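# Fold up walls and lid of a cardboard box blank

## Task

Raise the two long side walls and the lid of the flat cardboard blank into place while its base lies flat on the table, then open the grippers and pull both arms away; any fold that stays up only because the robot is holding it at the end does not count.

## Robot and tools

Robot: two arms, left_arm and right_arm, each with six joints and a two-finger parallel gripper. A wrist camera rides on each gripper: cam_left_wrist and cam_right_wrist, both 504x504 pixels. Base of left_arm sits near (-0.005, +0.286, 0) m, right_arm near (+0.015, -0.335, 0) m. Joint ranges (rad), base to hand: waist -2.618 to 3.054, shoulder 0 to 3.142, elbow 0 to 3.142, wrist pitch -1.571 to 1.571, wrist yaw -1.571 to 1.571, wrist roll -2.094 to 2.094. The elbow cannot fully straighten.

Frames: the scene frame has its origin on the table surface midway between the arms, +z up, +x outward over the table, and left_arm on the +y side. The words left and right are arm names, not sides of a picture. Each gripper also has its own axes: fingers extend along its +z, and they close and open along its y. The reported end_effector_position is the point between the finger pads, roughly 1 cm back from the tips.

execute_actions: argument actions is a list holding zero or one item. An empty list just reports the state. An action is {"rows": [...], "steps": n}: up to 15 rows, steps at most 15 (default 15), each step lasting 1/30 s; row k is used on step k and the final row repeats if steps outnumber rows. A wait is {"steps": n} with n up to 300, counted from the previous result (time spent composing the reply is included). Optional pictures (true/false) decides whether images come back; by default they do. A refused call moves nothing.

Row layout: one list of 14 numbers covering both arms, each in [-1, 1]: left dx, dy, dz, rx, ry, rz, opening, then right dx, dy, dz, rx, ry, rz, opening. Always give all 14 even if one arm is idle. dx..rz are an offset, not a pose: they are expressed in that gripper's own axes and measured from the gripper pose in the latest result showing it (before any such result in the scene, or in a second call in the same reply, from where the arm is when the action begins). Every row in one action uses that same reference, so rows are not cumulative. Scale: 1.0 equals 0.6 m of translation or 180 degrees of rotation; rx, ry, rz form a single rotation vector. Opening is absolute, not an offset: +1 fully open (0.094 m), -1 closed. Sending zeros does not hold still; it pulls the arm back to the reference pose. To keep an arm where you want it, send in the reply's first call the offset that returns it there, and zeros in later calls, with its desired opening each time.

move: target is one 14-number row read exactly as above (offsets in gripper axes from the last shown pose, opening absolute). speed is the path's top linear speed in m/s, 0.002 to 0.5, default 0.25; rotation limited to twice that in rad/s. Each gripper follows a straight path; both paths finish together, lasting 0.5 to 10 s, and stop short if 10 s is not enough. Rotation takes the shorter way. Openings are sent at the start. Paths do not steer around objects or the other arm, and the hand may lag, drift or overshoot the speed, especially near full reach. The result adds a move: line giving the ending (done, off_target, moving, held, fault) and any limits (paced = target clipped; held = some steps blocked, after which the arm may surge), plus each gripper's distance from its target. If only one arm is named, the other finished fine.



Results: a state line gives each gripper's position (m) and quaternion (wxyz) in the scene frame; printed positions grow less accurate at long reach. A "pose unreachable" line means the clearance check altered or stopped that arm's command; HELD flags steps where a row was partly or wholly not sent. grip_measured is the finger opening on the command scale; the last Joint positions number is the opening in metres; readings may be off by about 1 mm. A Hand target line shows where the controller is currently driving each gripper. Joint torques are noisy, offset drive outputs. MOTOR HOT appears from 75 °C; at 90 °C the arm is stopped for 10 s; at 100 °C it goes limp and falls (OVER-TEMPERATURE FAULT). FAULT lines mark stops. Camera calibration lines give K, distortion and T_world_to_cam; they are approximate.

Motion limits: each step the commanded pose is clamped to within 70 mm and 16 degrees of the measured one, and position wins over orientation if both cannot be met. After an action ends the arm only continues to its last clamped pose, so a distant goal needs more actions. Friction can leave the hand up to about 31 mm off, and tiny commands may do nothing. The simulation keeps running between calls.

Gripping: to hold something, command an opening about 0.03 below grip_measured; smaller margins grip more gently. Pad force tops out near 50 to 62 N, weaker on parts under about 2 mm thick; first contact can spike.

Avoid: letting the arms collide or press on each other, knocking anything off the table, dropping or slamming parts, and fast or deep pushes into contact (faster and farther past the contact means harder). Occasional outside tugs or pushes on parts may occur. At the end, release the blank and move both grippers clear.

Each tool is called after "Call:" as name([rows], argument=value, ...), one row to a line, values as JSON.

## Session

Call:
execute_actions(actions=[])

Scene clock: 0.00 s of 6000.00 s.
left_arm: end_effector_position=(+0.4125, +0.1366, +0.3416) grip_measured=+1.000 end_effector_quat_wxyz=(+0.441, +0.393, +0.728, -0.348) | right_arm: end_effector_position=(+0.1988, -0.5445, +0.2123) grip_measured=+1.000 end_effector_quat_wxyz=(+0.140, -0.370, +0.918, -0.019)
Joint positions: left_arm=[ 0.02   1.735  1.83  -0.869  1.016  0.521  0.094] | right_arm=[-0.923  1.544  1.6   -1.54  -0.27  -1.772  0.094]
Joint velocities: left_arm=[ 0.002  0.012  0.002 -0.066 -0.081  0.007  0.   ] | right_arm=[-0.002  0.017  0.002  0.037  0.022  0.007  0.   ]
Joint torques (N m, as the arm reports them, + toward a larger angle): no reading
Hand target (left_arm): +0.413, +0.137, +0.342; +0.441, +0.393, +0.728, -0.348
Hand target (right_arm): +0.199, -0.544, +0.212; +0.140, -0.370, +0.918, -0.019

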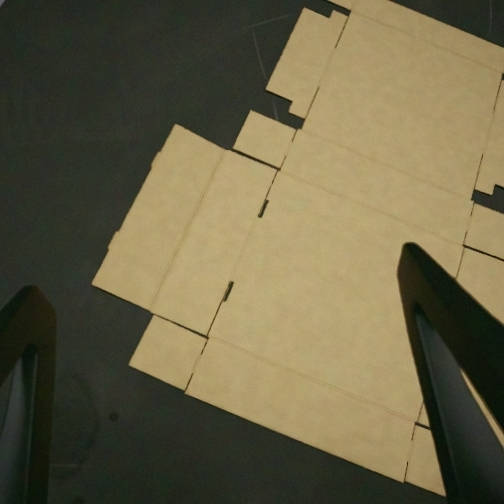

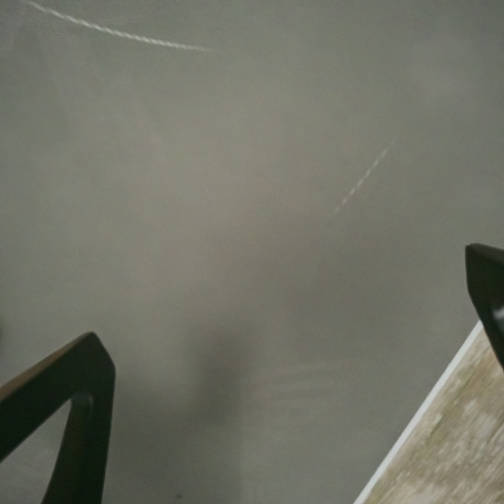

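Call:
move(target=[0.466,-0.056,0.051,-0.244,0.309,-0.276,1,-0.307,0.131,0.045,-0.012,0.092,0.243,-1], speed=0.3)

Scene clock: 49.23 s of 6000.00 s.
left_arm: end_effector_position=(+0.3256, +0.1685, +0.0920) grip_measured=+1.000 end_effector_quat_wxyz=(+0.033, -0.007, +0.999, -0.015) | right_arm: end_effector_position=(+0.2744, -0.3594, +0.2180) grip_measured=-0.994 end_effector_quat_wxyz=(+0.052, +0.000, +0.999, -0.011)
Joint positions: left_arm=[-0.311  1.813  1.443 -1.129  0.005 -0.354  0.094] | right_arm=[ 0.008  1.484  1.591 -1.572  0.013 -0.087  0.   ]
Joint velocities: left_arm=[-0.002  0.012 -0.027  0.051  0.051 -0.066  0.   ] | right_arm=[ 0.017  0.022 -0.002  0.022 -0.037  0.022  0.   ]
Joint torques (N m, as the arm reports them, + toward a larger angle): left_arm=[-0.48 -6.87  5.69  0.45 -0.2  -0.12] | right_arm=[ 1.04 -4.72  7.09  0.58  0.04 -0.05]
Hand target (left_arm): +0.314, +0.171, +0.079; +0.006, -0.008, +1.000, -0.000
Hand target (right_arm): +0.278, -0.359, +0.220; +0.051, +0.001, +0.999, -0.014
Off the commanded pose (left_arm): 0.020 m, 4 deg.
Off the commanded pose (right_arm): 0.006 m, 6 deg.
joint sent to its limit (right arm) — the command would take joint 4 (wrist pitch) past its lower limit, so that joint was sent only as far as its limit.
After step 90, 43.10 s passed at rest.
move: off_target (left_arm, right_arm)
camera_calibration (this result's frames):
cam_left_wrist: T_world_to_cam=[[-0.0893256, -0.990567, 0.10391, 0.178812], [-0.676366, 0.136911, 0.72373, 0.145724], [-0.73113, -0.00563365, -0.682215, 0.420327], [0, 0, 0, 1]] pos_world=[0.421849, 0.159542, 0.162708]
cam_right_wrist: T_world_to_cam=[[-0.278677, -0.960177, -0.0199823, -0.257952], [-0.867321, 0.242684, 0.434578, 0.248132], [-0.412423, 0.138438, -0.900412, 0.47087], [0, 0, 0, 1]] pos_world=[0.337522, -0.373084, 0.31099]

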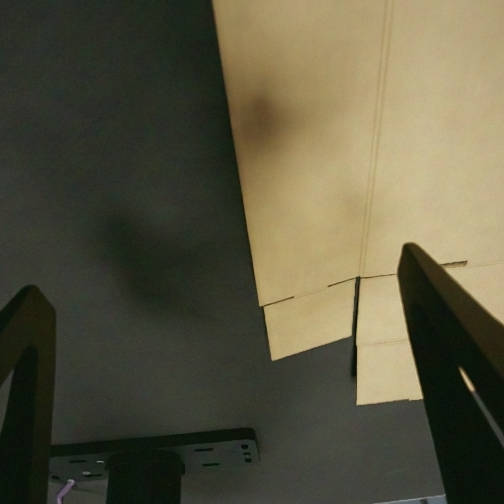

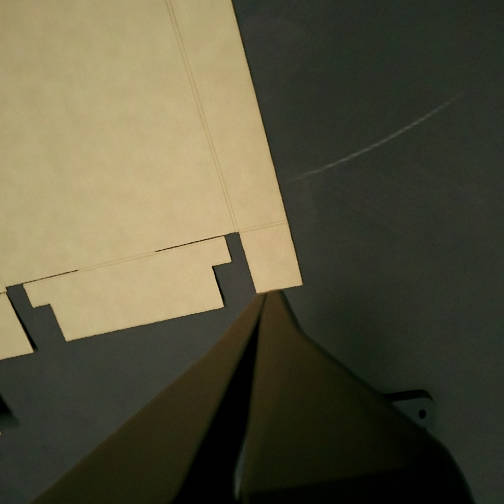

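Call:
move(target=[0.033,-0.012,0.097,0.157,0.021,0.004,0,-0.027,0.533,0.31,-0.007,0.033,0,-1], speed=0.3)

Scene clock: 70.40 s of 6000.00 s.
left_arm: end_effector_position=(+0.3165, +0.1583, +0.0455) grip_measured=+0.003 end_effector_quat_wxyz=(+0.013, +0.012, +0.967, -0.254) | right_arm: end_effector_position=(+0.3045, -0.0471, +0.0248) grip_measured=-0.994 end_effector_quat_wxyz=(+0.002, -0.004, +1.000, -0.012)
Joint positions: left_arm=[-0.107  1.813  1.16  -0.821  0.506 -0.135  0.047] | right_arm=[ 0.885  2.16   1.671 -1.095  0.019  0.782  0.   ]
Joint velocities: left_arm=[ 0.012 -0.007 -0.002 -0.051 -0.066  0.037  0.001] | right_arm=[ 0.002  0.002 -0.002 -0.095 -0.066  0.037  0.001]
Joint torques (N m, as the arm reports them, + toward a larger angle): left_arm=[ 0.63 -6.52  5.24  0.76  0.17  0.09] | right_arm=[  0.78 -13.52   7.03   0.36  -0.07  -0.01]
Hand target (left_arm): +0.310, +0.160, +0.034; -0.001, +0.008, +0.966, -0.257
Hand target (right_arm): +0.308, -0.042, +0.029; +0.006, -0.000, +1.000, -0.004
Off the commanded pose (left_arm): 0.014 m, 1 deg.
Off the commanded pose (right_arm): 0.007 m, 1 deg.
After step 90, 16.33 s passed at rest.
move: off_target (left_arm)
camera_calibration (this result's frames):
cam_left_wrist: T_world_to_cam=[[-0.12859, -0.821976, 0.554816, 0.138005], [-0.63493, 0.498, 0.590643, 0.110433], [-0.761793, -0.276318, -0.585935, 0.429988], [0, 0, 0, 1]] pos_world=[0.415425, 0.177254, 0.110151]
cam_right_wrist: T_world_to_cam=[[-0.272223, -0.962189, 0.00928315, 0.0436143], [-0.820593, 0.237179, 0.519974, 0.265866], [-0.502515, 0.133931, -0.854131, 0.29221], [0, 0, 0, 1]] pos_world=[0.376881, -0.0602289, 0.110938]

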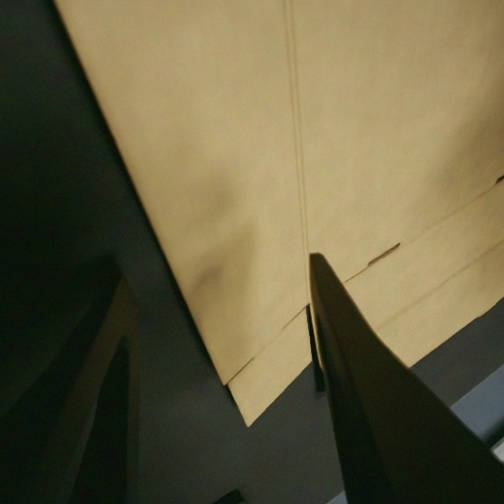

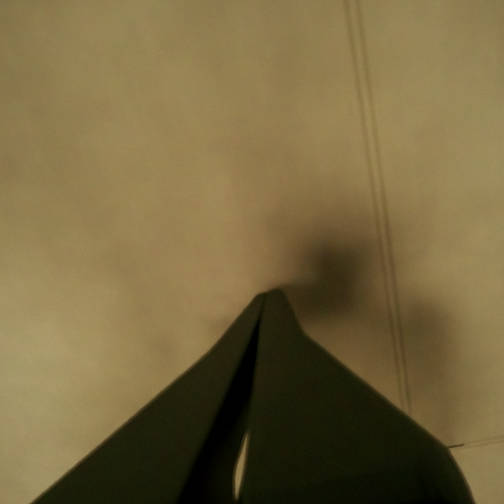

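Call:
move(target=[0,0.036,0.045,0,0,0,0,0,0,0.05,0,0,0,-1], speed=0.05)

Scene clock: 73.77 s of 6000.00 s.
left_arm: end_effector_position=(+0.3238, +0.1601, +0.0272) grip_measured=+0.003 end_effector_quat_wxyz=(+0.026, +0.016, +0.966, -0.258) | right_arm: end_effector_position=(+0.3076, -0.0440, +0.0108) grip_measured=-0.994 end_effector_quat_wxyz=(+0.010, -0.003, +1.000, -0.003)
Joint positions: left_arm=[-0.096  1.85   1.123 -0.725  0.511 -0.123  0.047] | right_arm=[ 0.885  2.17   1.629 -1.02   0.019  0.784  0.   ]
Joint velocities: left_arm=[-0.007  0.002 -0.012  0.037 -0.007 -0.037  0.   ] | right_arm=[-0.002 -0.007  0.002 -0.066  0.066 -0.066 -0.   ]
Joint torques (N m, as the arm reports them, + toward a larger angle): left_arm=[ 0.6  -6.2   4.93  0.92  0.11  0.13] | right_arm=[  0.36 -11.64   3.78   0.71  -0.01  -0.11]
Hand target (left_arm): +0.317, +0.164, +0.012; +0.012, +0.012, +0.967, -0.254
Hand target (right_arm): +0.304, -0.048, -0.005; +0.001, -0.004, +1.000, -0.012
Off the commanded pose (left_arm): 0.017 m, 2 deg.
Off the commanded pose (right_arm): 0.017 m, 1 deg.
move: off_target (left_arm, right_arm)
camera_calibration (this result's frames):
cam_left_wrist: T_world_to_cam=[[-0.144479, -0.817754, 0.557139, 0.154979], [-0.650374, 0.502822, 0.569372, 0.129776], [-0.745748, -0.280086, -0.604493, 0.421278], [0, 0, 0, 1]] pos_world=[0.420962, 0.179475, 0.0944237]
cam_right_wrist: T_world_to_cam=[[-0.274042, -0.961653, -0.0111236, 0.0483646], [-0.828598, 0.230223, 0.510316, 0.27718], [-0.488186, 0.149065, -0.859915, 0.277718], [0, 0, 0, 1]] pos_world=[0.378502, -0.0587011, 0.0979022]

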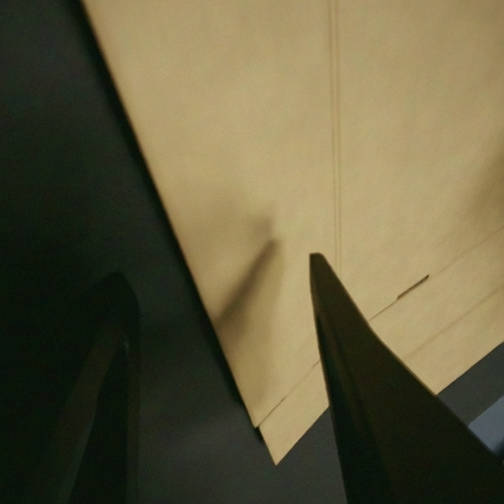

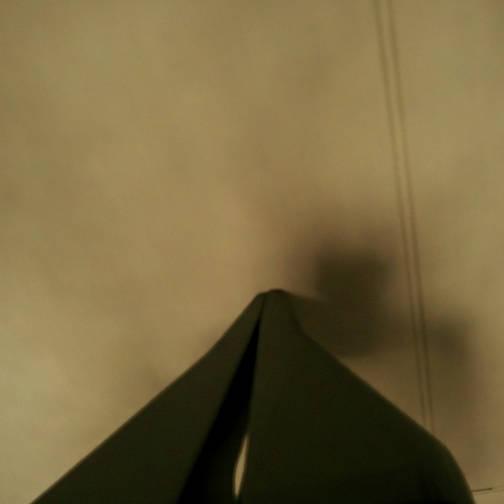

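Call:
move(target=[0.012,0.025,0.043,0,0,0,0,0,0,0.035,0,0,0,-1], speed=0.05)

Scene clock: 76.53 s of 6000.00 s.
left_arm: end_effector_position=(+0.3331, +0.1539, +0.0270) grip_measured=+0.002 end_effector_quat_wxyz=(+0.052, +0.026, +0.959, -0.277) | right_arm: end_effector_position=(+0.3076, -0.0441, +0.0101) grip_measured=-0.994 end_effector_quat_wxyz=(+0.010, -0.003, +1.000, -0.003)
Joint positions: left_arm=[-0.096  1.85   1.101 -0.643  0.545 -0.122  0.047] | right_arm=[ 0.885  2.17   1.626 -1.017  0.019  0.784  0.   ]
Joint velocities: left_arm=[-0.007 -0.007 -0.002  0.022  0.007 -0.051  0.   ] | right_arm=[-0.002 -0.007  0.002  0.007  0.037 -0.037  0.   ]
Joint torques (N m, as the arm reports them, + toward a larger angle): left_arm=[ 0.07 -5.51  2.33  1.15 -0.18  0.04] | right_arm=[  0.44 -11.5    2.94   1.06  -0.01  -0.07]
Hand target (left_arm): +0.317, +0.161, -0.001; +0.025, +0.017, +0.966, -0.258
Hand target (right_arm): +0.307, -0.045, -0.009; +0.009, -0.003, +1.000, -0.004
Off the commanded pose (left_arm): 0.034 m, 4 deg.
Off the commanded pose (right_arm): 0.020 m, 0 deg.
move: off_target (left_arm, right_arm)
camera_calibration (this result's frames):
cam_left_wrist: T_world_to_cam=[[-0.181113, -0.793604, 0.580853, 0.159164], [-0.677443, 0.528825, 0.511288, 0.145638], [-0.71293, -0.300894, -0.633398, 0.419384], [0, 0, 0, 1]] pos_world=[0.42648, 0.175486, 0.0987231]
cam_right_wrist: T_world_to_cam=[[-0.274036, -0.961647, -0.011792, 0.048325], [-0.828872, 0.229946, 0.509996, 0.277612], [-0.487725, 0.149532, -0.860096, 0.276958], [0, 0, 0, 1]] pos_world=[0.378426, -0.058778, 0.0971993]

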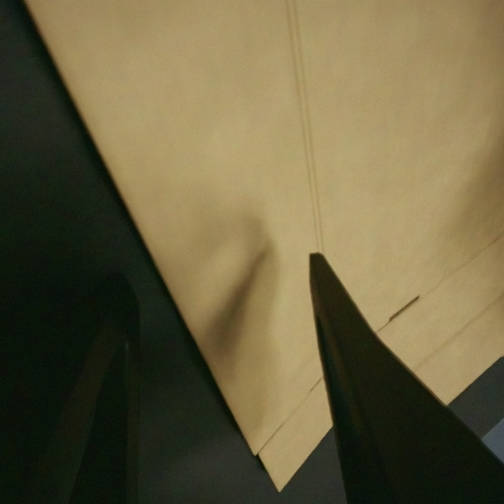

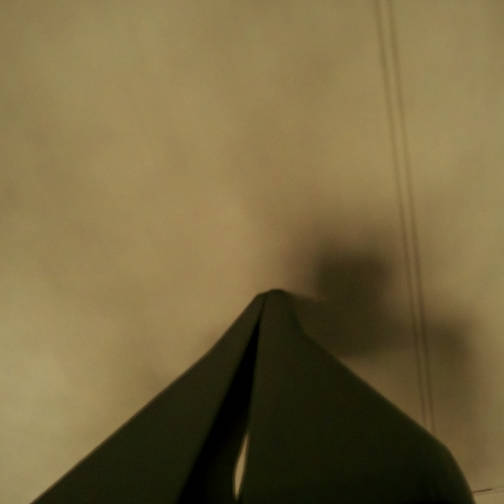

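Call:
move(target=[0.01,-0.039,0.048,0,0,0,0,0,0,0.035,0,0,0,-1], speed=0.03)

Scene clock: 80.27 s of 6000.00 s.
left_arm: end_effector_position=(+0.3394, +0.1223, +0.0288) grip_measured=+0.002 end_effector_quat_wxyz=(+0.071, +0.027, +0.958, -0.278) | right_arm: end_effector_position=(+0.3081, -0.0441, +0.0102) grip_measured=-0.994 end_effector_quat_wxyz=(+0.012, -0.003, +1.000, -0.003)
Joint positions: left_arm=[-0.189  1.847  1.094 -0.545  0.52  -0.235  0.047] | right_arm=[ 0.885  2.169  1.624 -1.013  0.022  0.784  0.   ]
Joint velocities: left_arm=[-0.007  0.007  0.012 -0.051 -0.081 -0.022  0.001] | right_arm=[ 0.007  0.012 -0.022 -0.022  0.007 -0.037  0.001]
Joint torques (N m, as the arm reports them, + toward a larger angle): left_arm=[-0.98 -7.14  4.5   1.17  0.14 -0.02] | right_arm=[  0.46 -11.36   2.87   1.05  -0.06  -0.08]
Hand target (left_arm): +0.327, +0.119, +0.015; +0.052, +0.026, +0.959, -0.277
Hand target (right_arm): +0.307, -0.045, -0.010; +0.010, -0.003, +1.000, -0.004
Off the commanded pose (left_arm): 0.019 m, 2 deg.
Off the commanded pose (right_arm): 0.021 m, 0 deg.
move: off_target (left_arm, right_arm)
camera_calibration (this result's frames):
cam_left_wrist: T_world_to_cam=[[-0.195972, -0.792752, 0.577182, 0.139249], [-0.69939, 0.525565, 0.484392, 0.174259], [-0.687349, -0.308748, -0.657439, 0.408458], [0, 0, 0, 1]] pos_world=[0.429917, 0.144916, 0.103755]
cam_right_wrist: T_world_to_cam=[[-0.274015, -0.961635, -0.0131786, 0.0484278], [-0.830921, 0.229825, 0.506706, 0.278735], [-0.484237, 0.149796, -0.862018, 0.27626], [0, 0, 0, 1]] pos_world=[0.378652, -0.0588728, 0.0975423]

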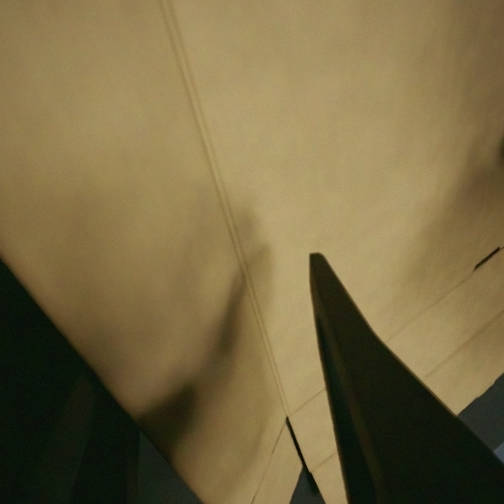

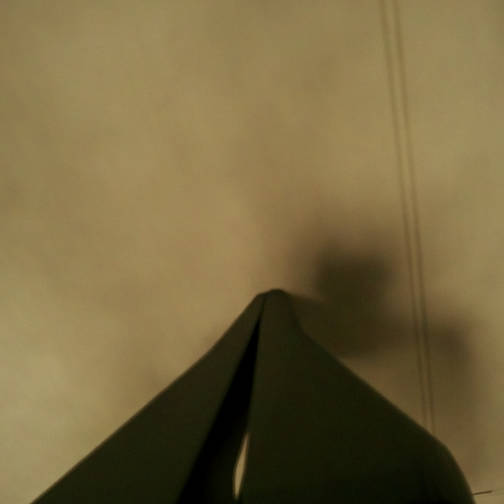

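Call:
move(target=[0.022,-0.085,0.015,-0.067,0.03,0,0,0,0,0.035,0,0,0,-1], speed=0.05)

Scene clock: 88.87 s of 6000.00 s.
left_arm: end_effector_position=(+0.3306, +0.0901, +0.0445) grip_measured=+0.002 end_effector_quat_wxyz=(+0.052, +0.022, +0.986, -0.159) | right_arm: end_effector_position=(+0.3081, -0.0441, +0.0108) grip_measured=-0.995 end_effector_quat_wxyz=(+0.013, -0.003, +1.000, -0.003)
Joint positions: left_arm=[-0.389  1.864  1.27  -0.752  0.252 -0.402  0.047] | right_arm=[ 0.885  2.167  1.624 -1.014  0.022  0.784  0.   ]
Joint velocities: left_arm=[-0.012 -0.002  0.007 -0.037 -0.066 -0.007  0.001] | right_arm=[-0.017 -0.022  0.022 -0.066 -0.051 -0.037 -0.001]
Joint torques (N m, as the arm reports them, + toward a larger angle): left_arm=[-1.8  -7.26 10.38  0.67  0.4  -0.08] | right_arm=[  0.39 -11.38   2.81   1.08   0.01  -0.09]
Hand target (left_arm): +0.322, +0.075, +0.046; +0.029, +0.031, +0.984, -0.174
Hand target (right_arm): +0.308, -0.045, -0.010; +0.011, -0.003, +1.000, -0.004
Off the commanded pose (left_arm): 0.017 m, 3 deg.
Off the commanded pose (right_arm): 0.022 m, 0 deg.
After step 90, 3.03 s passed at rest.
move: off_target (left_arm, right_arm)
camera_calibration (this result's frames):
cam_left_wrist: T_world_to_cam=[[-0.164167, -0.912617, 0.374405, 0.11223], [-0.687481, 0.378043, 0.620043, 0.180805], [-0.707403, -0.155606, -0.689469, 0.39711], [0, 0, 0, 1]] pos_world=[0.423641, 0.0958635, 0.119668]
cam_right_wrist: T_world_to_cam=[[-0.274008, -0.961628, -0.013847, 0.0484144], [-0.831193, 0.22955, 0.506384, 0.278495], [-0.483775, 0.150263, -0.862197, 0.276647], [0, 0, 0, 1]] pos_world=[0.378584, -0.0589417, 0.0981684]

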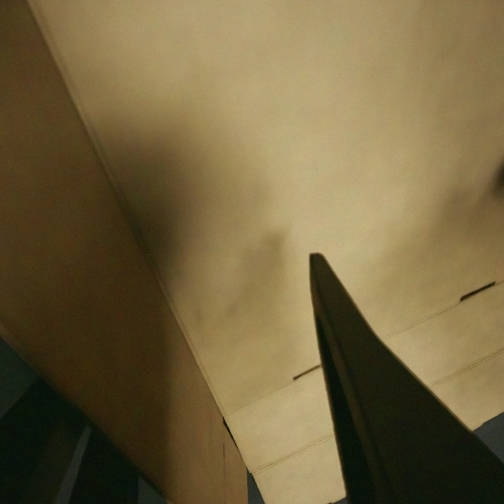

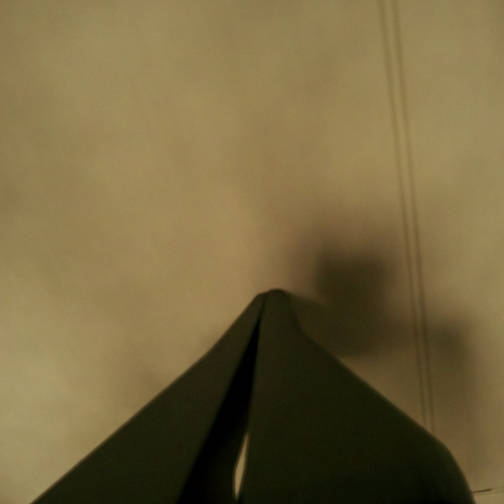

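Call:
move(target=[0.01,-0.045,0.018,0,0.02,0,-0.4,0,0,0.04,0,0,0,-1], speed=0.04)

Scene clock: 95.33 s of 6000.00 s.
left_arm: end_effector_position=(+0.3257, +0.0858, +0.0379) grip_measured=-0.396 end_effector_quat_wxyz=(+0.030, +0.012, +0.991, -0.128) | right_arm: end_effector_position=(+0.3090, -0.0452, +0.0102) grip_measured=-0.995 end_effector_quat_wxyz=(+0.017, -0.003, +1.000, -0.004)
Joint positions: left_arm=[-0.425  1.911  1.324 -0.818  0.205 -0.448  0.028] | right_arm=[ 0.885  2.164  1.616 -1.006  0.03   0.784  0.   ]
Joint velocities: left_arm=[-0.017  0.002 -0.002  0.007 -0.051  0.022 -0.   ] | right_arm=[-0.012 -0.012 -0.017  0.007  0.081  0.022  0.   ]
Joint torques (N m, as the arm reports them, + toward a larger angle): left_arm=[-2.09 -7.57 10.98  0.85  0.58 -0.1 ] | right_arm=[  0.44 -10.78   2.98   1.14  -0.1   -0.1 ]
Hand target (left_arm): +0.323, +0.062, +0.042; +0.021, +0.027, +0.987, -0.158
Hand target (right_arm): +0.308, -0.045, -0.012; +0.012, -0.003, +1.000, -0.004
Off the commanded pose (left_arm): 0.025 m, 4 deg.
Off the commanded pose (right_arm): 0.023 m, 0 deg.
After step 90, 2.50 s passed at rest.
move: off_target (left_arm, right_arm)
camera_calibration (this result's frames):
cam_left_wrist: T_world_to_cam=[[-0.132013, -0.937357, 0.32239, 0.103553], [-0.663324, 0.325221, 0.673968, 0.177774], [-0.736596, -0.124877, -0.664705, 0.394346], [0, 0, 0, 1]] pos_world=[0.422066, 0.0884953, 0.108925]
cam_right_wrist: T_world_to_cam=[[-0.274018, -0.961637, -0.0129939, 0.0475866], [-0.835239, 0.23126, 0.498893, 0.281167], [-0.476748, 0.147559, -0.866566, 0.274458], [0, 0, 0, 1]] pos_world=[0.378729, -0.0597603, 0.0981824]

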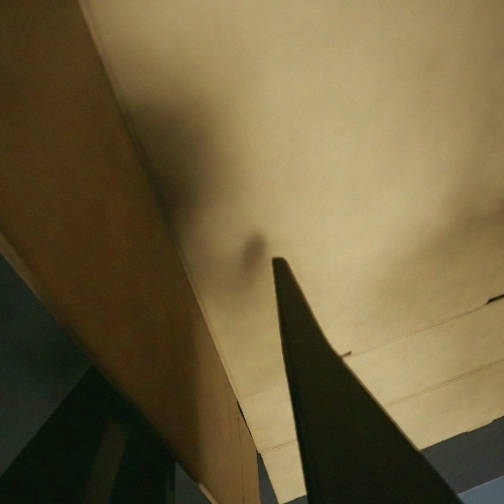

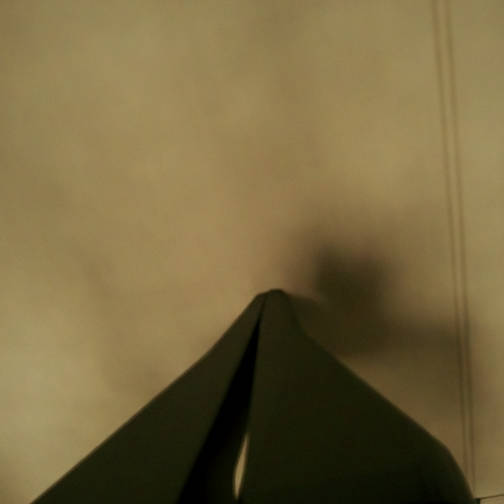

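Call:
move(target=[0,-0.005,-0.033,0.02,0,0,-0.4,0,0,0.06,0,0,0,-1], speed=0.05)

Call:
move(target=[0,-0.06,0.016,0,0,0,-0.5,0,0,0.06,0,0,0,-1], speed=0.04)

Scene clock: 104.13 s of 6000.00 s.
left_arm: end_effector_position=(+0.3241, +0.0921, +0.0465) grip_measured=-0.396 end_effector_quat_wxyz=(+0.024, +0.006, +0.990, -0.141) | right_arm: end_effector_position=(+0.3089, -0.0457, +0.0093) grip_measured=-0.995 end_effector_quat_wxyz=(+0.020, -0.003, +1.000, -0.002)
Joint positions: left_arm=[-0.398  1.887  1.324 -0.846  0.237 -0.433  0.028] | right_arm=[ 0.885  2.156  1.599 -0.988  0.031  0.784  0.   ]
Joint velocities: left_arm=[-0.017 -0.002  0.002 -0.081 -0.022 -0.007 -0.   ] | right_arm=[-0.002 -0.012  0.002  0.007  0.022  0.066 -0.   ]
Joint torques (N m, as the arm reports them, + toward a larger angle): left_arm=[  0.32 -10.47   8.6    0.77   0.28   0.14] | right_arm=[ 0.32 -8.88  2.07  1.4  -0.01 -0.08]
Hand target (left_arm): +0.324, +0.088, +0.058; +0.030, +0.013, +0.987, -0.158
Hand target (right_arm): +0.308, -0.047, -0.024; +0.015, -0.003, +1.000, -0.006
Off the commanded pose (left_arm): 0.012 m, 2 deg.
Off the commanded pose (right_arm): 0.035 m, 1 deg.
After step 90, 4.80 s passed at rest.
move: off_target (left_arm, right_arm)
camera_calibration (this result's frames):
cam_left_wrist: T_world_to_cam=[[-0.11968, -0.929583, 0.348644, 0.100617], [-0.65666, 0.3375, 0.674456, 0.165578], [-0.74463, -0.148222, -0.650812, 0.403763], [0, 0, 0, 1]] pos_world=[0.421424, 0.0974955, 0.116019]
cam_right_wrist: T_world_to_cam=[[-0.27393, -0.961543, -0.0199446, 0.0471431], [-0.838835, 0.228726, 0.494004, 0.282692], [-0.470444, 0.152053, -0.869231, 0.271975], [0, 0, 0, 1]] pos_world=[0.377995, -0.0606837, 0.0976982]

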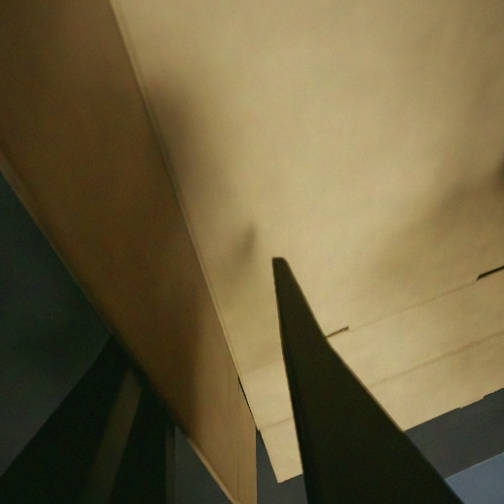

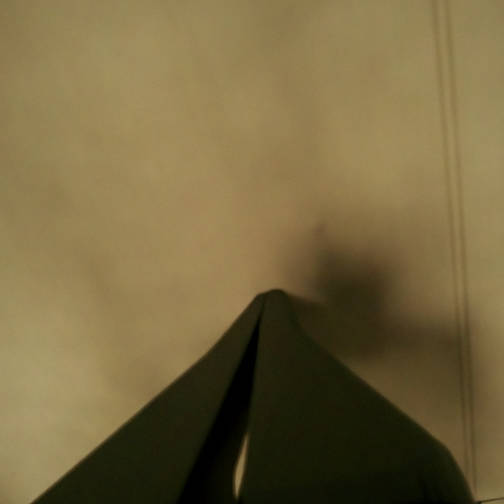

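Scene clock: 105.30 s of 6000.00 s.
left_arm: end_effector_position=(+0.3219, +0.0815, +0.0454) grip_measured=-0.496 end_effector_quat_wxyz=(+0.027, -0.007, +0.994, -0.106) | right_arm: end_effector_position=(+0.3094, -0.0456, +0.0093) grip_measured=-0.995 end_effector_quat_wxyz=(+0.025, -0.003, +1.000, +0.002)
Joint positions: left_arm=[-0.459  1.91   1.363 -0.873  0.161 -0.514  0.024] | right_arm=[ 0.885  2.147  1.584 -0.97   0.033  0.784  0.   ]
Joint velocities: left_arm=[ 0.002 -0.002 -0.012 -0.081 -0.022 -0.022  0.001] | right_arm=[ 0.002 -0.002 -0.012 -0.051 -0.037 -0.066 -0.   ]
Joint torques (N m, as the arm reports them, + toward a larger angle): left_arm=[-2.11 -7.22 10.54  1.01  0.61 -0.05] | right_arm=[ 0.3  -8.75  1.82  1.44 -0.01 -0.1 ]
Hand target (left_arm): +0.322, +0.056, +0.048; +0.023, +0.007, +0.990, -0.141
Hand target (right_arm): +0.308, -0.047, -0.025; +0.019, -0.003, +1.000, -0.003
Off the commanded pose (left_arm): 0.027 m, 4 deg.
Off the commanded pose (right_arm): 0.036 m, 1 deg.
move: off_target (left_arm, right_arm)
camera_calibration (this result's frames):
cam_left_wrist: T_world_to_cam=[[-0.0932824, -0.954338, 0.283792, 0.087338], [-0.667972, 0.271354, 0.69295, 0.176595], [-0.738317, -0.124925, -0.662783, 0.396422], [0, 0, 0, 1]] pos_world=[0.418793, 0.0849531, 0.115584]
cam_right_wrist: T_world_to_cam=[[-0.273752, -0.961356, -0.0292326, 0.0474245], [-0.84331, 0.225301, 0.487922, 0.284357], [-0.46248, 0.158222, -0.872398, 0.270029], [0, 0, 0, 1]] pos_world=[0.377667, -0.0611986, 0.0982158]

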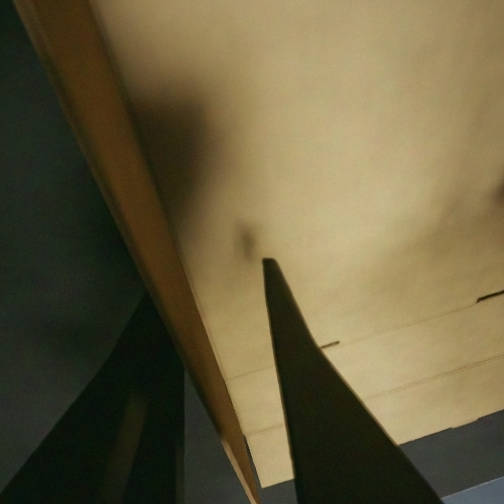

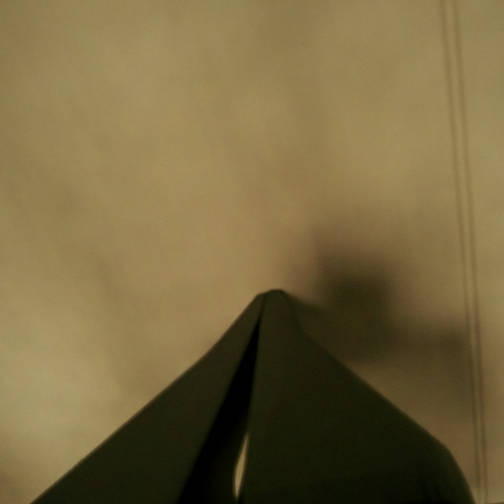

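Call:
move(target=[0,-0.065,-0.008,0.05,0,0,-0.65,0,0,0.06,0,0.015,0,-1], speed=0.04)

Scene clock: 110.03 s of 6000.00 s.
left_arm: end_effector_position=(+0.3206, +0.0743, +0.0471) grip_measured=-0.646 end_effector_quat_wxyz=(+0.020, -0.020, +0.991, -0.128) | right_arm: end_effector_position=(+0.3093, -0.0468, +0.0098) grip_measured=-0.995 end_effector_quat_wxyz=(+0.019, -0.003, +1.000, +0.006)
Joint positions: left_arm=[-0.458  1.91   1.363 -0.863  0.205 -0.544  0.017] | right_arm=[ 0.877  2.145  1.584 -0.975  0.017  0.776  0.   ]
Joint velocities: left_arm=[-0.012  0.007 -0.012 -0.022  0.007 -0.022  0.   ] | right_arm=[-0.017 -0.002  0.002 -0.022  0.022  0.007 -0.   ]
Joint torques (N m, as the arm reports them, + toward a larger angle): left_arm=[-1.76 -9.79  8.62  1.28  0.84 -0.08] | right_arm=[-0.17 -6.89  4.16  1.13 -0.26 -0.13]
Hand target (left_arm): +0.320, +0.046, +0.059; +0.025, -0.003, +0.983, -0.182
Hand target (right_arm): +0.309, -0.047, -0.025; +0.001, -0.003, +1.000, +0.001
Off the commanded pose (left_arm): 0.032 m, 7 deg.
Off the commanded pose (right_arm): 0.037 m, 2 deg.
move: off_target (left_arm, right_arm)
camera_calibration (this result's frames):
cam_left_wrist: T_world_to_cam=[[-0.0660895, -0.94253, 0.327521, 0.0681651], [-0.661886, 0.287039, 0.692471, 0.173432], [-0.746686, -0.171016, -0.642817, 0.400926], [0, 0, 0, 1]] pos_world=[0.418663, 0.0830308, 0.1153]
cam_right_wrist: T_world_to_cam=[[-0.273629, -0.961235, -0.033975, 0.0462858], [-0.837199, 0.220633, 0.500419, 0.282087], [-0.473524, 0.165373, -0.865117, 0.274398], [0, 0, 0, 1]] pos_world=[0.378762, -0.0631244, 0.0977975]

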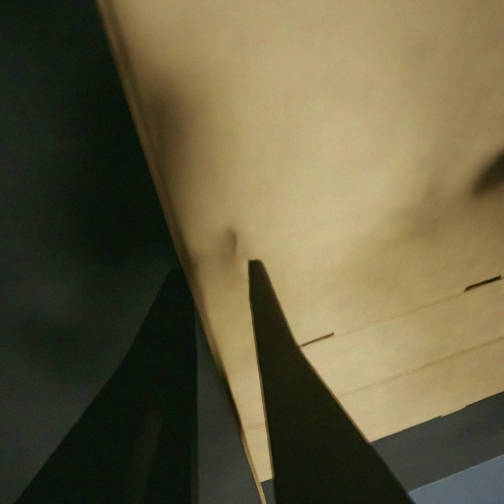

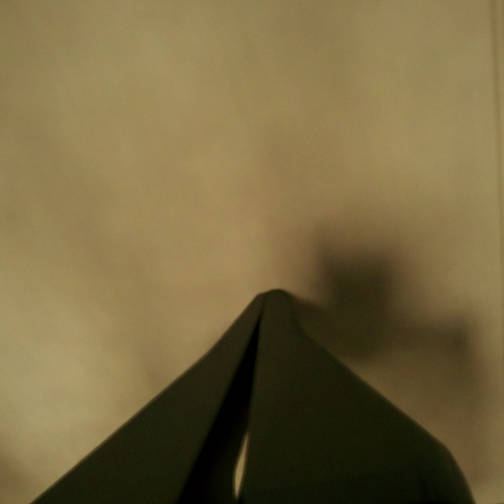

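Call:
move(target=[0,0.02,-0.11,0,0,0,-0.2,0,0,0.05,0,0,0,-1], speed=0.1)

Call:
move(target=[0,0.14,0.03,0.16,0,0,-1,0,0,0.05,0,0,0,-1], speed=0.2)

Scene clock: 116.27 s of 6000.00 s.
left_arm: end_effector_position=(+0.3148, +0.1016, +0.0975) grip_measured=-0.203 end_effector_quat_wxyz=(+0.013, -0.021, +0.992, -0.121) | right_arm: end_effector_position=(+0.3093, -0.0476, +0.0095) grip_measured=-0.995 end_effector_quat_wxyz=(+0.020, -0.003, +1.000, +0.005)
Joint positions: left_arm=[-0.4    1.823  1.458 -1.075  0.205 -0.484  0.037] | right_arm=[ 0.877  2.143  1.579 -0.971  0.021  0.775  0.   ]
Joint velocities: left_arm=[ 0.002 -0.012 -0.017 -0.037  0.037 -0.007 -0.   ] | right_arm=[-0.017 -0.007 -0.012 -0.037 -0.007 -0.022 -0.   ]
Joint torques (N m, as the arm reports them, + toward a larger angle): left_arm=[ 0.69 -9.27 10.29  0.61  0.05  0.1 ] | right_arm=[ 0.45 -9.7   2.36  1.36 -0.04 -0.08]
Hand target (left_arm): +0.317, +0.102, +0.108; +0.020, -0.020, +0.991, -0.128
Hand target (right_arm): +0.309, -0.048, -0.019; +0.017, -0.003, +1.000, +0.005
Off the commanded pose (left_arm): 0.011 m, 1 deg.
Off the commanded pose (right_arm): 0.030 m, 0 deg.
After step 90, 2.00 s passed at rest.
move: off_target (left_arm, right_arm)
camera_calibration (this result's frames):
cam_left_wrist: T_world_to_cam=[[-0.0618022, -0.947327, 0.314249, 0.0774618], [-0.65311, 0.276469, 0.704991, 0.123935], [-0.754737, -0.161669, -0.635795, 0.43446], [0, 0, 0, 1]] pos_world=[0.413633, 0.109356, 0.164512]
cam_right_wrist: T_world_to_cam=[[-0.273267, -0.961356, -0.0334663, 0.0454113], [-0.838739, 0.221089, 0.497631, 0.282924], [-0.471001, 0.164055, -0.866743, 0.273402], [0, 0, 0, 1]] pos_world=[0.378481, -0.063748, 0.0976974]

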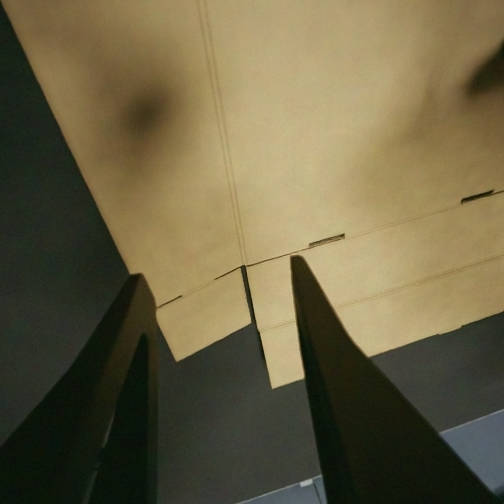

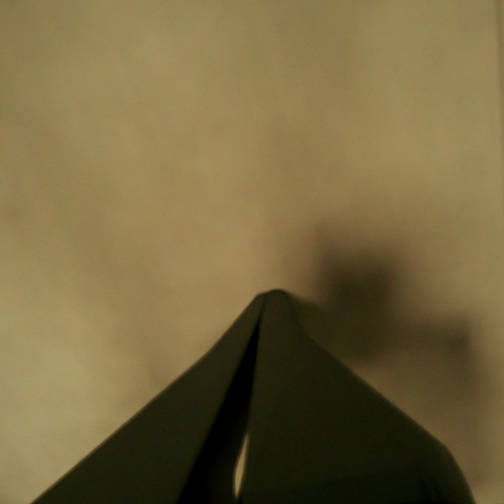

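Scene clock: 118.13 s of 6000.00 s.
left_arm: end_effector_position=(+0.3206, +0.1799, +0.0732) grip_measured=-0.993 end_effector_quat_wxyz=(+0.033, -0.011, +0.933, -0.357) | right_arm: end_effector_position=(+0.3102, -0.0466, +0.0095) grip_measured=-0.995 end_effector_quat_wxyz=(+0.023, -0.003, +1.000, +0.008)
Joint positions: left_arm=[ 0.055  1.785  1.151 -0.867  0.731 -0.024  0.   ] | right_arm=[ 0.877  2.139  1.573 -0.959  0.021  0.775  0.   ]
Joint velocities: left_arm=[-0.002 -0.007  0.007  0.007 -0.007 -0.022 -0.   ] | right_arm=[ 0.002 -0.007 -0.007  0.022  0.007  0.037  0.   ]
Joint torques (N m, as the arm reports them, + toward a larger angle): left_arm=[ 0.39 -6.03  5.39  0.69  0.29  0.07] | right_arm=[ 0.41 -9.69  2.25  1.32 -0.01 -0.09]
Hand target (left_arm): +0.314, +0.180, +0.061; +0.017, -0.016, +0.932, -0.362
Hand target (right_arm): +0.309, -0.048, -0.019; +0.019, -0.003, +1.000, +0.004
Off the commanded pose (left_arm): 0.016 m, 2 deg.
Off the commanded pose (right_arm): 0.030 m, 1 deg.
move: off_target (left_arm, right_arm)
camera_calibration (this result's frames):
cam_left_wrist: T_world_to_cam=[[-0.104903, -0.688739, 0.71738, 0.0974282], [-0.67608, 0.578414, 0.456457, 0.0944305], [-0.729322, -0.437122, -0.52632, 0.469465], [0, 0, 0, 1]] pos_world=[0.416454, 0.217696, 0.134092]
cam_right_wrist: T_world_to_cam=[[-0.273023, -0.961114, -0.0414416, 0.0465584], [-0.841959, 0.217892, 0.493587, 0.284367], [-0.465364, 0.169653, -0.868709, 0.272246], [0, 0, 0, 1]] pos_world=[0.378831, -0.0634008, 0.0980719]

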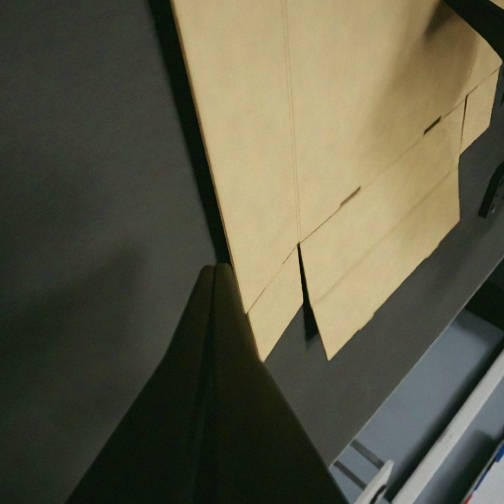

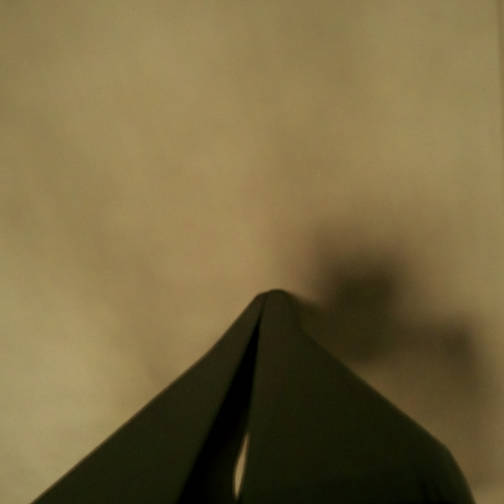

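Call:
move(target=[0.015,0.054,0.097,0.055,0.015,0,-1,0,-0.02,0.01,-0.14,0.015,0,-1], speed=0.1)

Scene clock: 130.50 s of 6000.00 s.
left_arm: end_effector_position=(+0.3233, +0.1635, +0.0185) grip_measured=-0.993 end_effector_quat_wxyz=(+0.021, +0.008, +0.902, -0.432) | right_arm: end_effector_position=(+0.3117, -0.0500, +0.0103) grip_measured=-0.995 end_effector_quat_wxyz=(-0.008, -0.010, +0.972, +0.235)
Joint positions: left_arm=[ 0.063  1.978  1.073 -0.659  0.894  0.05   0.   ] | right_arm=[ 0.697  1.975  1.231 -0.563 -0.398  0.635  0.   ]
Joint velocities: left_arm=[-0.002 -0.007 -0.002 -0.007 -0.095  0.051 -0.   ] | right_arm=[-0.002  0.007  0.002  0.022 -0.007  0.037 -0.   ]
Joint torques (N m, as the arm reports them, + toward a larger angle): left_arm=[ 0.74 -6.88  4.21  0.6   0.34  0.12] | right_arm=[ -0.26 -11.99   3.68   1.07  -0.04  -0.17]
Hand target (left_arm): +0.316, +0.165, +0.008; +0.010, +0.000, +0.900, -0.436
Hand target (right_arm): +0.311, -0.058, +0.003; -0.007, -0.007, +0.974, +0.226
Off the commanded pose (left_arm): 0.013 m, 2 deg.
Off the commanded pose (right_arm): 0.011 m, 1 deg.
After step 90, 6.83 s passed at rest.
move: off_target (left_arm, right_arm)
camera_calibration (this result's frames):
cam_left_wrist: T_world_to_cam=[[-0.132923, -0.559331, 0.818218, 0.111647], [-0.643695, 0.67646, 0.357854, 0.106009], [-0.75365, -0.479115, -0.449956, 0.448825], [0, 0, 0, 1]] pos_world=[0.421335, 0.205775, 0.0726638]
cam_right_wrist: T_world_to_cam=[[-0.265477, -0.855022, -0.445488, 0.0508655], [-0.809053, -0.053738, 0.585274, 0.261181], [-0.524361, 0.5158, -0.677492, 0.307835], [0, 0, 0, 1]] pos_world=[0.38623, -0.101255, 0.0783533]

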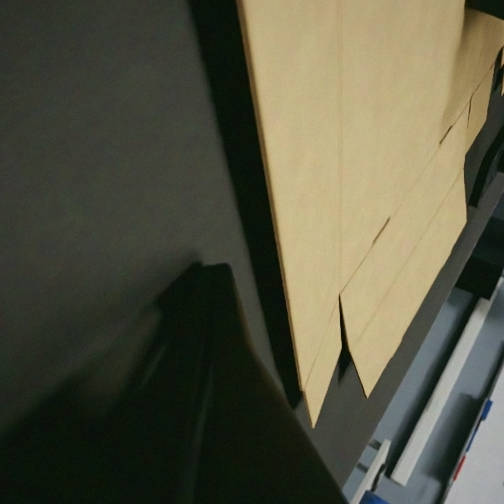

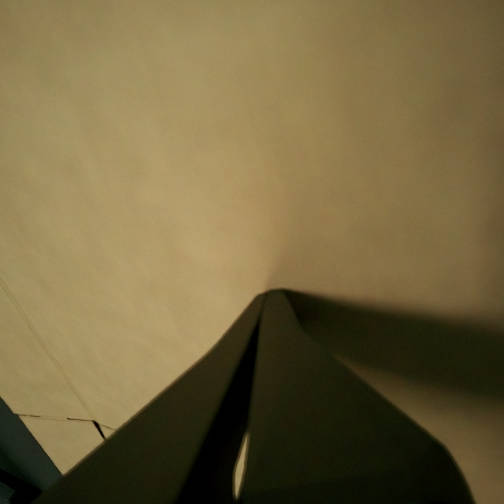

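Call:
move(target=[0.008,-0.04,0.064,0,0,0,-1,0,-0.025,0.08,0,0,0,-1], speed=0.05)

Scene clock: 135.43 s of 6000.00 s.
left_arm: end_effector_position=(+0.3251, +0.1208, +0.0150) grip_measured=-0.993 end_effector_quat_wxyz=(+0.021, +0.007, +0.899, -0.438) | right_arm: end_effector_position=(+0.3285, -0.0303, +0.0088) grip_measured=-0.995 end_effector_quat_wxyz=(+0.024, -0.020, +0.959, +0.282)
Joint positions: left_arm=[-0.064  1.966  1.022 -0.459  0.896 -0.158  0.   ] | right_arm=[ 0.697  2.002  1.214 -0.404 -0.441  0.647  0.   ]
Joint velocities: left_arm=[-0.007  0.002 -0.022  0.007  0.051  0.081  0.   ] | right_arm=[-0.012 -0.007  0.002  0.051 -0.051  0.007  0.001]
Joint torques (N m, as the arm reports them, + toward a larger angle): left_arm=[-0.79 -9.6   4.02  0.91  0.18 -0.06] | right_arm=[ 1.81 -5.64  2.61  1.22  0.31 -0.05]
Hand target (left_arm): +0.318, +0.118, +0.013; +0.020, +0.009, +0.901, -0.433
Hand target (right_arm): +0.309, -0.044, -0.035; -0.008, -0.011, +0.972, +0.234
Off the commanded pose (left_arm): 0.007 m, 1 deg.
Off the commanded pose (right_arm): 0.052 m, 7 deg.
After step 90, 0.57 s passed at rest.
move: off_target (right_arm)
camera_calibration (this result's frames):
cam_left_wrist: T_world_to_cam=[[-0.130502, -0.548831, 0.825684, 0.0887082], [-0.644706, 0.679664, 0.349874, 0.137383], [-0.753209, -0.486664, -0.442532, 0.428806], [0, 0, 0, 1]] pos_world=[0.423128, 0.163996, 0.068449]
cam_right_wrist: T_world_to_cam=[[-0.230375, -0.807153, -0.543536, 0.0623013], [-0.845081, -0.110982, 0.522992, 0.287342], [-0.482457, 0.579817, -0.656542, 0.293497], [0, 0, 0, 1]] pos_world=[0.39878, -0.0879978, 0.0762788]

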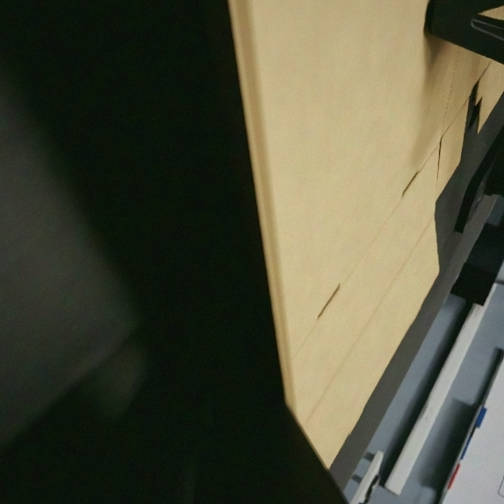

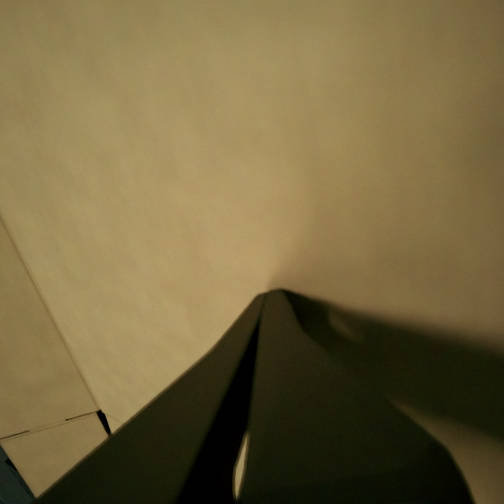

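Call:
move(target=[0.008,-0.078,-0.003,0,0,0,-1,0.038,-0.058,0.048,0.033,0.02,0,-1], speed=0.05)

Scene clock: 142.33 s of 6000.00 s.
left_arm: end_effector_position=(+0.3245, +0.1139, +0.0298) grip_measured=-0.993 end_effector_quat_wxyz=(+0.026, -0.013, +0.916, -0.400) | right_arm: end_effector_position=(+0.3287, -0.0297, +0.0099) grip_measured=-0.995 end_effector_quat_wxyz=(+0.028, -0.033, +0.958, +0.283)
Joint positions: left_arm=[-0.116  1.881  1.022 -0.477  0.797 -0.272  0.   ] | right_arm=[ 0.697  2.     1.214 -0.402 -0.443  0.621  0.   ]
Joint velocities: left_arm=[-0.002 -0.017 -0.007 -0.037 -0.081  0.007 -0.   ] | right_arm=[-0.017  0.022 -0.017 -0.037 -0.022  0.051  0.   ]
Joint torques (N m, as the arm reports them, + toward a larger angle): left_arm=[ -2.16 -10.39   7.89   0.82   1.05  -0.02] | right_arm=[ 1.81 -6.81  2.69  1.01  0.39 -0.19]
Hand target (left_arm): +0.318, +0.094, +0.052; +0.020, +0.008, +0.899, -0.437
Hand target (right_arm): +0.307, -0.047, -0.032; -0.005, -0.029, +0.973, +0.230
Off the commanded pose (left_arm): 0.031 m, 5 deg.
Off the commanded pose (right_arm): 0.052 m, 7 deg.
After step 90, 2.40 s passed at rest.
move: off_target (left_arm, right_arm)
camera_calibration (this result's frames):
cam_left_wrist: T_world_to_cam=[[-0.0992856, -0.620034, 0.778267, 0.0720428], [-0.668393, 0.620969, 0.409449, 0.149148], [-0.737152, -0.479536, -0.47608, 0.426452], [0, 0, 0, 1]] pos_world=[0.421202, 0.156552, 0.0858882]
cam_right_wrist: T_world_to_cam=[[-0.203124, -0.810603, -0.549239, 0.0543684], [-0.850505, -0.131872, 0.509167, 0.288293], [-0.485162, 0.570554, -0.662636, 0.294637], [0, 0, 0, 1]] pos_world=[0.399185, -0.0860177, 0.0783093]

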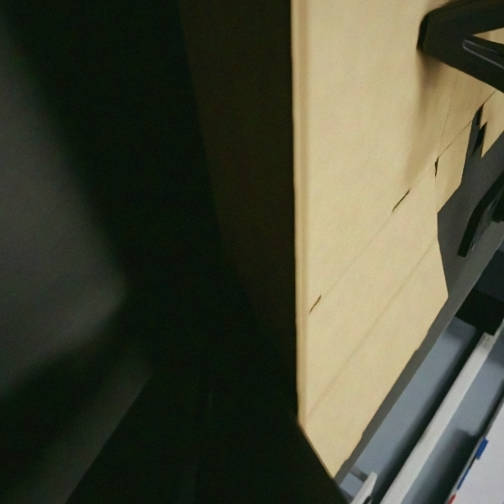

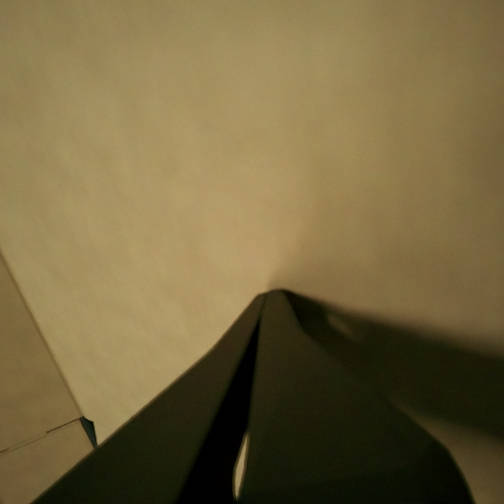

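Call:
move(target=[0.008,-0.095,-0.01,0.03,0,0,-1,0.03,-0.055,0.05,0.03,0.02,0,-1], speed=0.05)

Scene clock: 147.50 s of 6000.00 s.
left_arm: end_effector_position=(+0.3167, +0.0921, +0.0596) grip_measured=-0.994 end_effector_quat_wxyz=(+0.015, -0.030, +0.906, -0.422) | right_arm: end_effector_position=(+0.3287, -0.0304, +0.0086) grip_measured=-0.995 end_effector_quat_wxyz=(+0.032, -0.047, +0.958, +0.281)
Joint positions: left_arm=[-0.17   1.802  1.022 -0.486  0.83  -0.401  0.   ] | right_arm=[ 0.697  2.002  1.214 -0.403 -0.441  0.591  0.   ]
Joint velocities: left_arm=[-0.017  0.002 -0.007 -0.037  0.066  0.022 -0.001] | right_arm=[-0.007  0.017  0.012  0.051 -0.051 -0.051 -0.   ]
Joint torques (N m, as the arm reports them, + toward a larger angle): left_arm=[-1.44 -9.16  8.78  1.19  0.63 -0.09] | right_arm=[ 1.4  -5.92  3.75  1.06  0.26 -0.19]
Hand target (left_arm): +0.318, +0.079, +0.075; +0.025, -0.010, +0.896, -0.442
Hand target (right_arm): +0.313, -0.044, -0.031; +0.000, -0.042, +0.971, +0.236
Off the commanded pose (left_arm): 0.021 m, 4 deg.
Off the commanded pose (right_arm): 0.047 m, 6 deg.
After step 90, 0.23 s passed at rest.
move: off_target (left_arm, right_arm)
camera_calibration (this result's frames):
cam_left_wrist: T_world_to_cam=[[-0.0599052, -0.582082, 0.81092, 0.016613], [-0.66965, 0.625886, 0.399795, 0.145755], [-0.740257, -0.519083, -0.427285, 0.426192], [0, 0, 0, 1]] pos_world=[0.414092, 0.139674, 0.110362]
cam_right_wrist: T_world_to_cam=[[-0.175452, -0.817759, -0.548167, 0.0438157], [-0.854523, -0.150002, 0.497282, 0.289758], [-0.488883, 0.555671, -0.672476, 0.29498], [0, 0, 0, 1]] pos_world=[0.399503, -0.0846168, 0.0782938]

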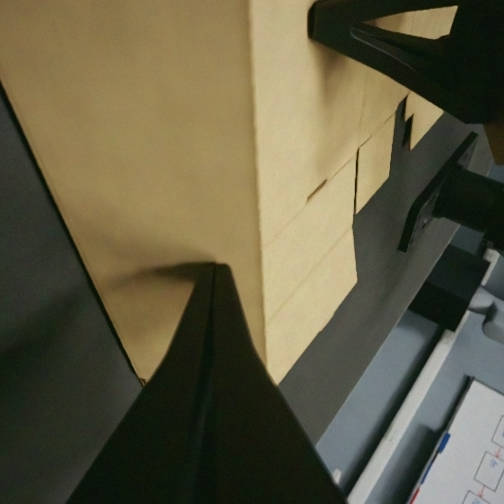

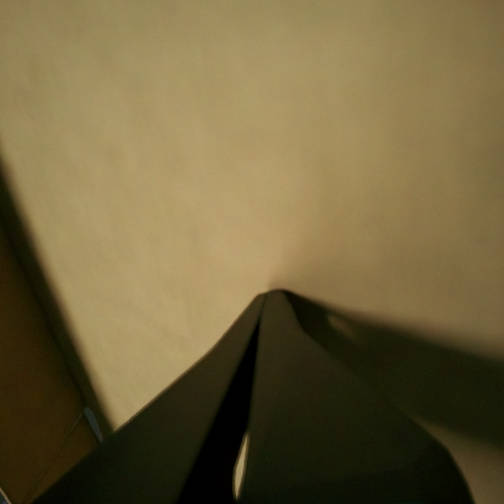

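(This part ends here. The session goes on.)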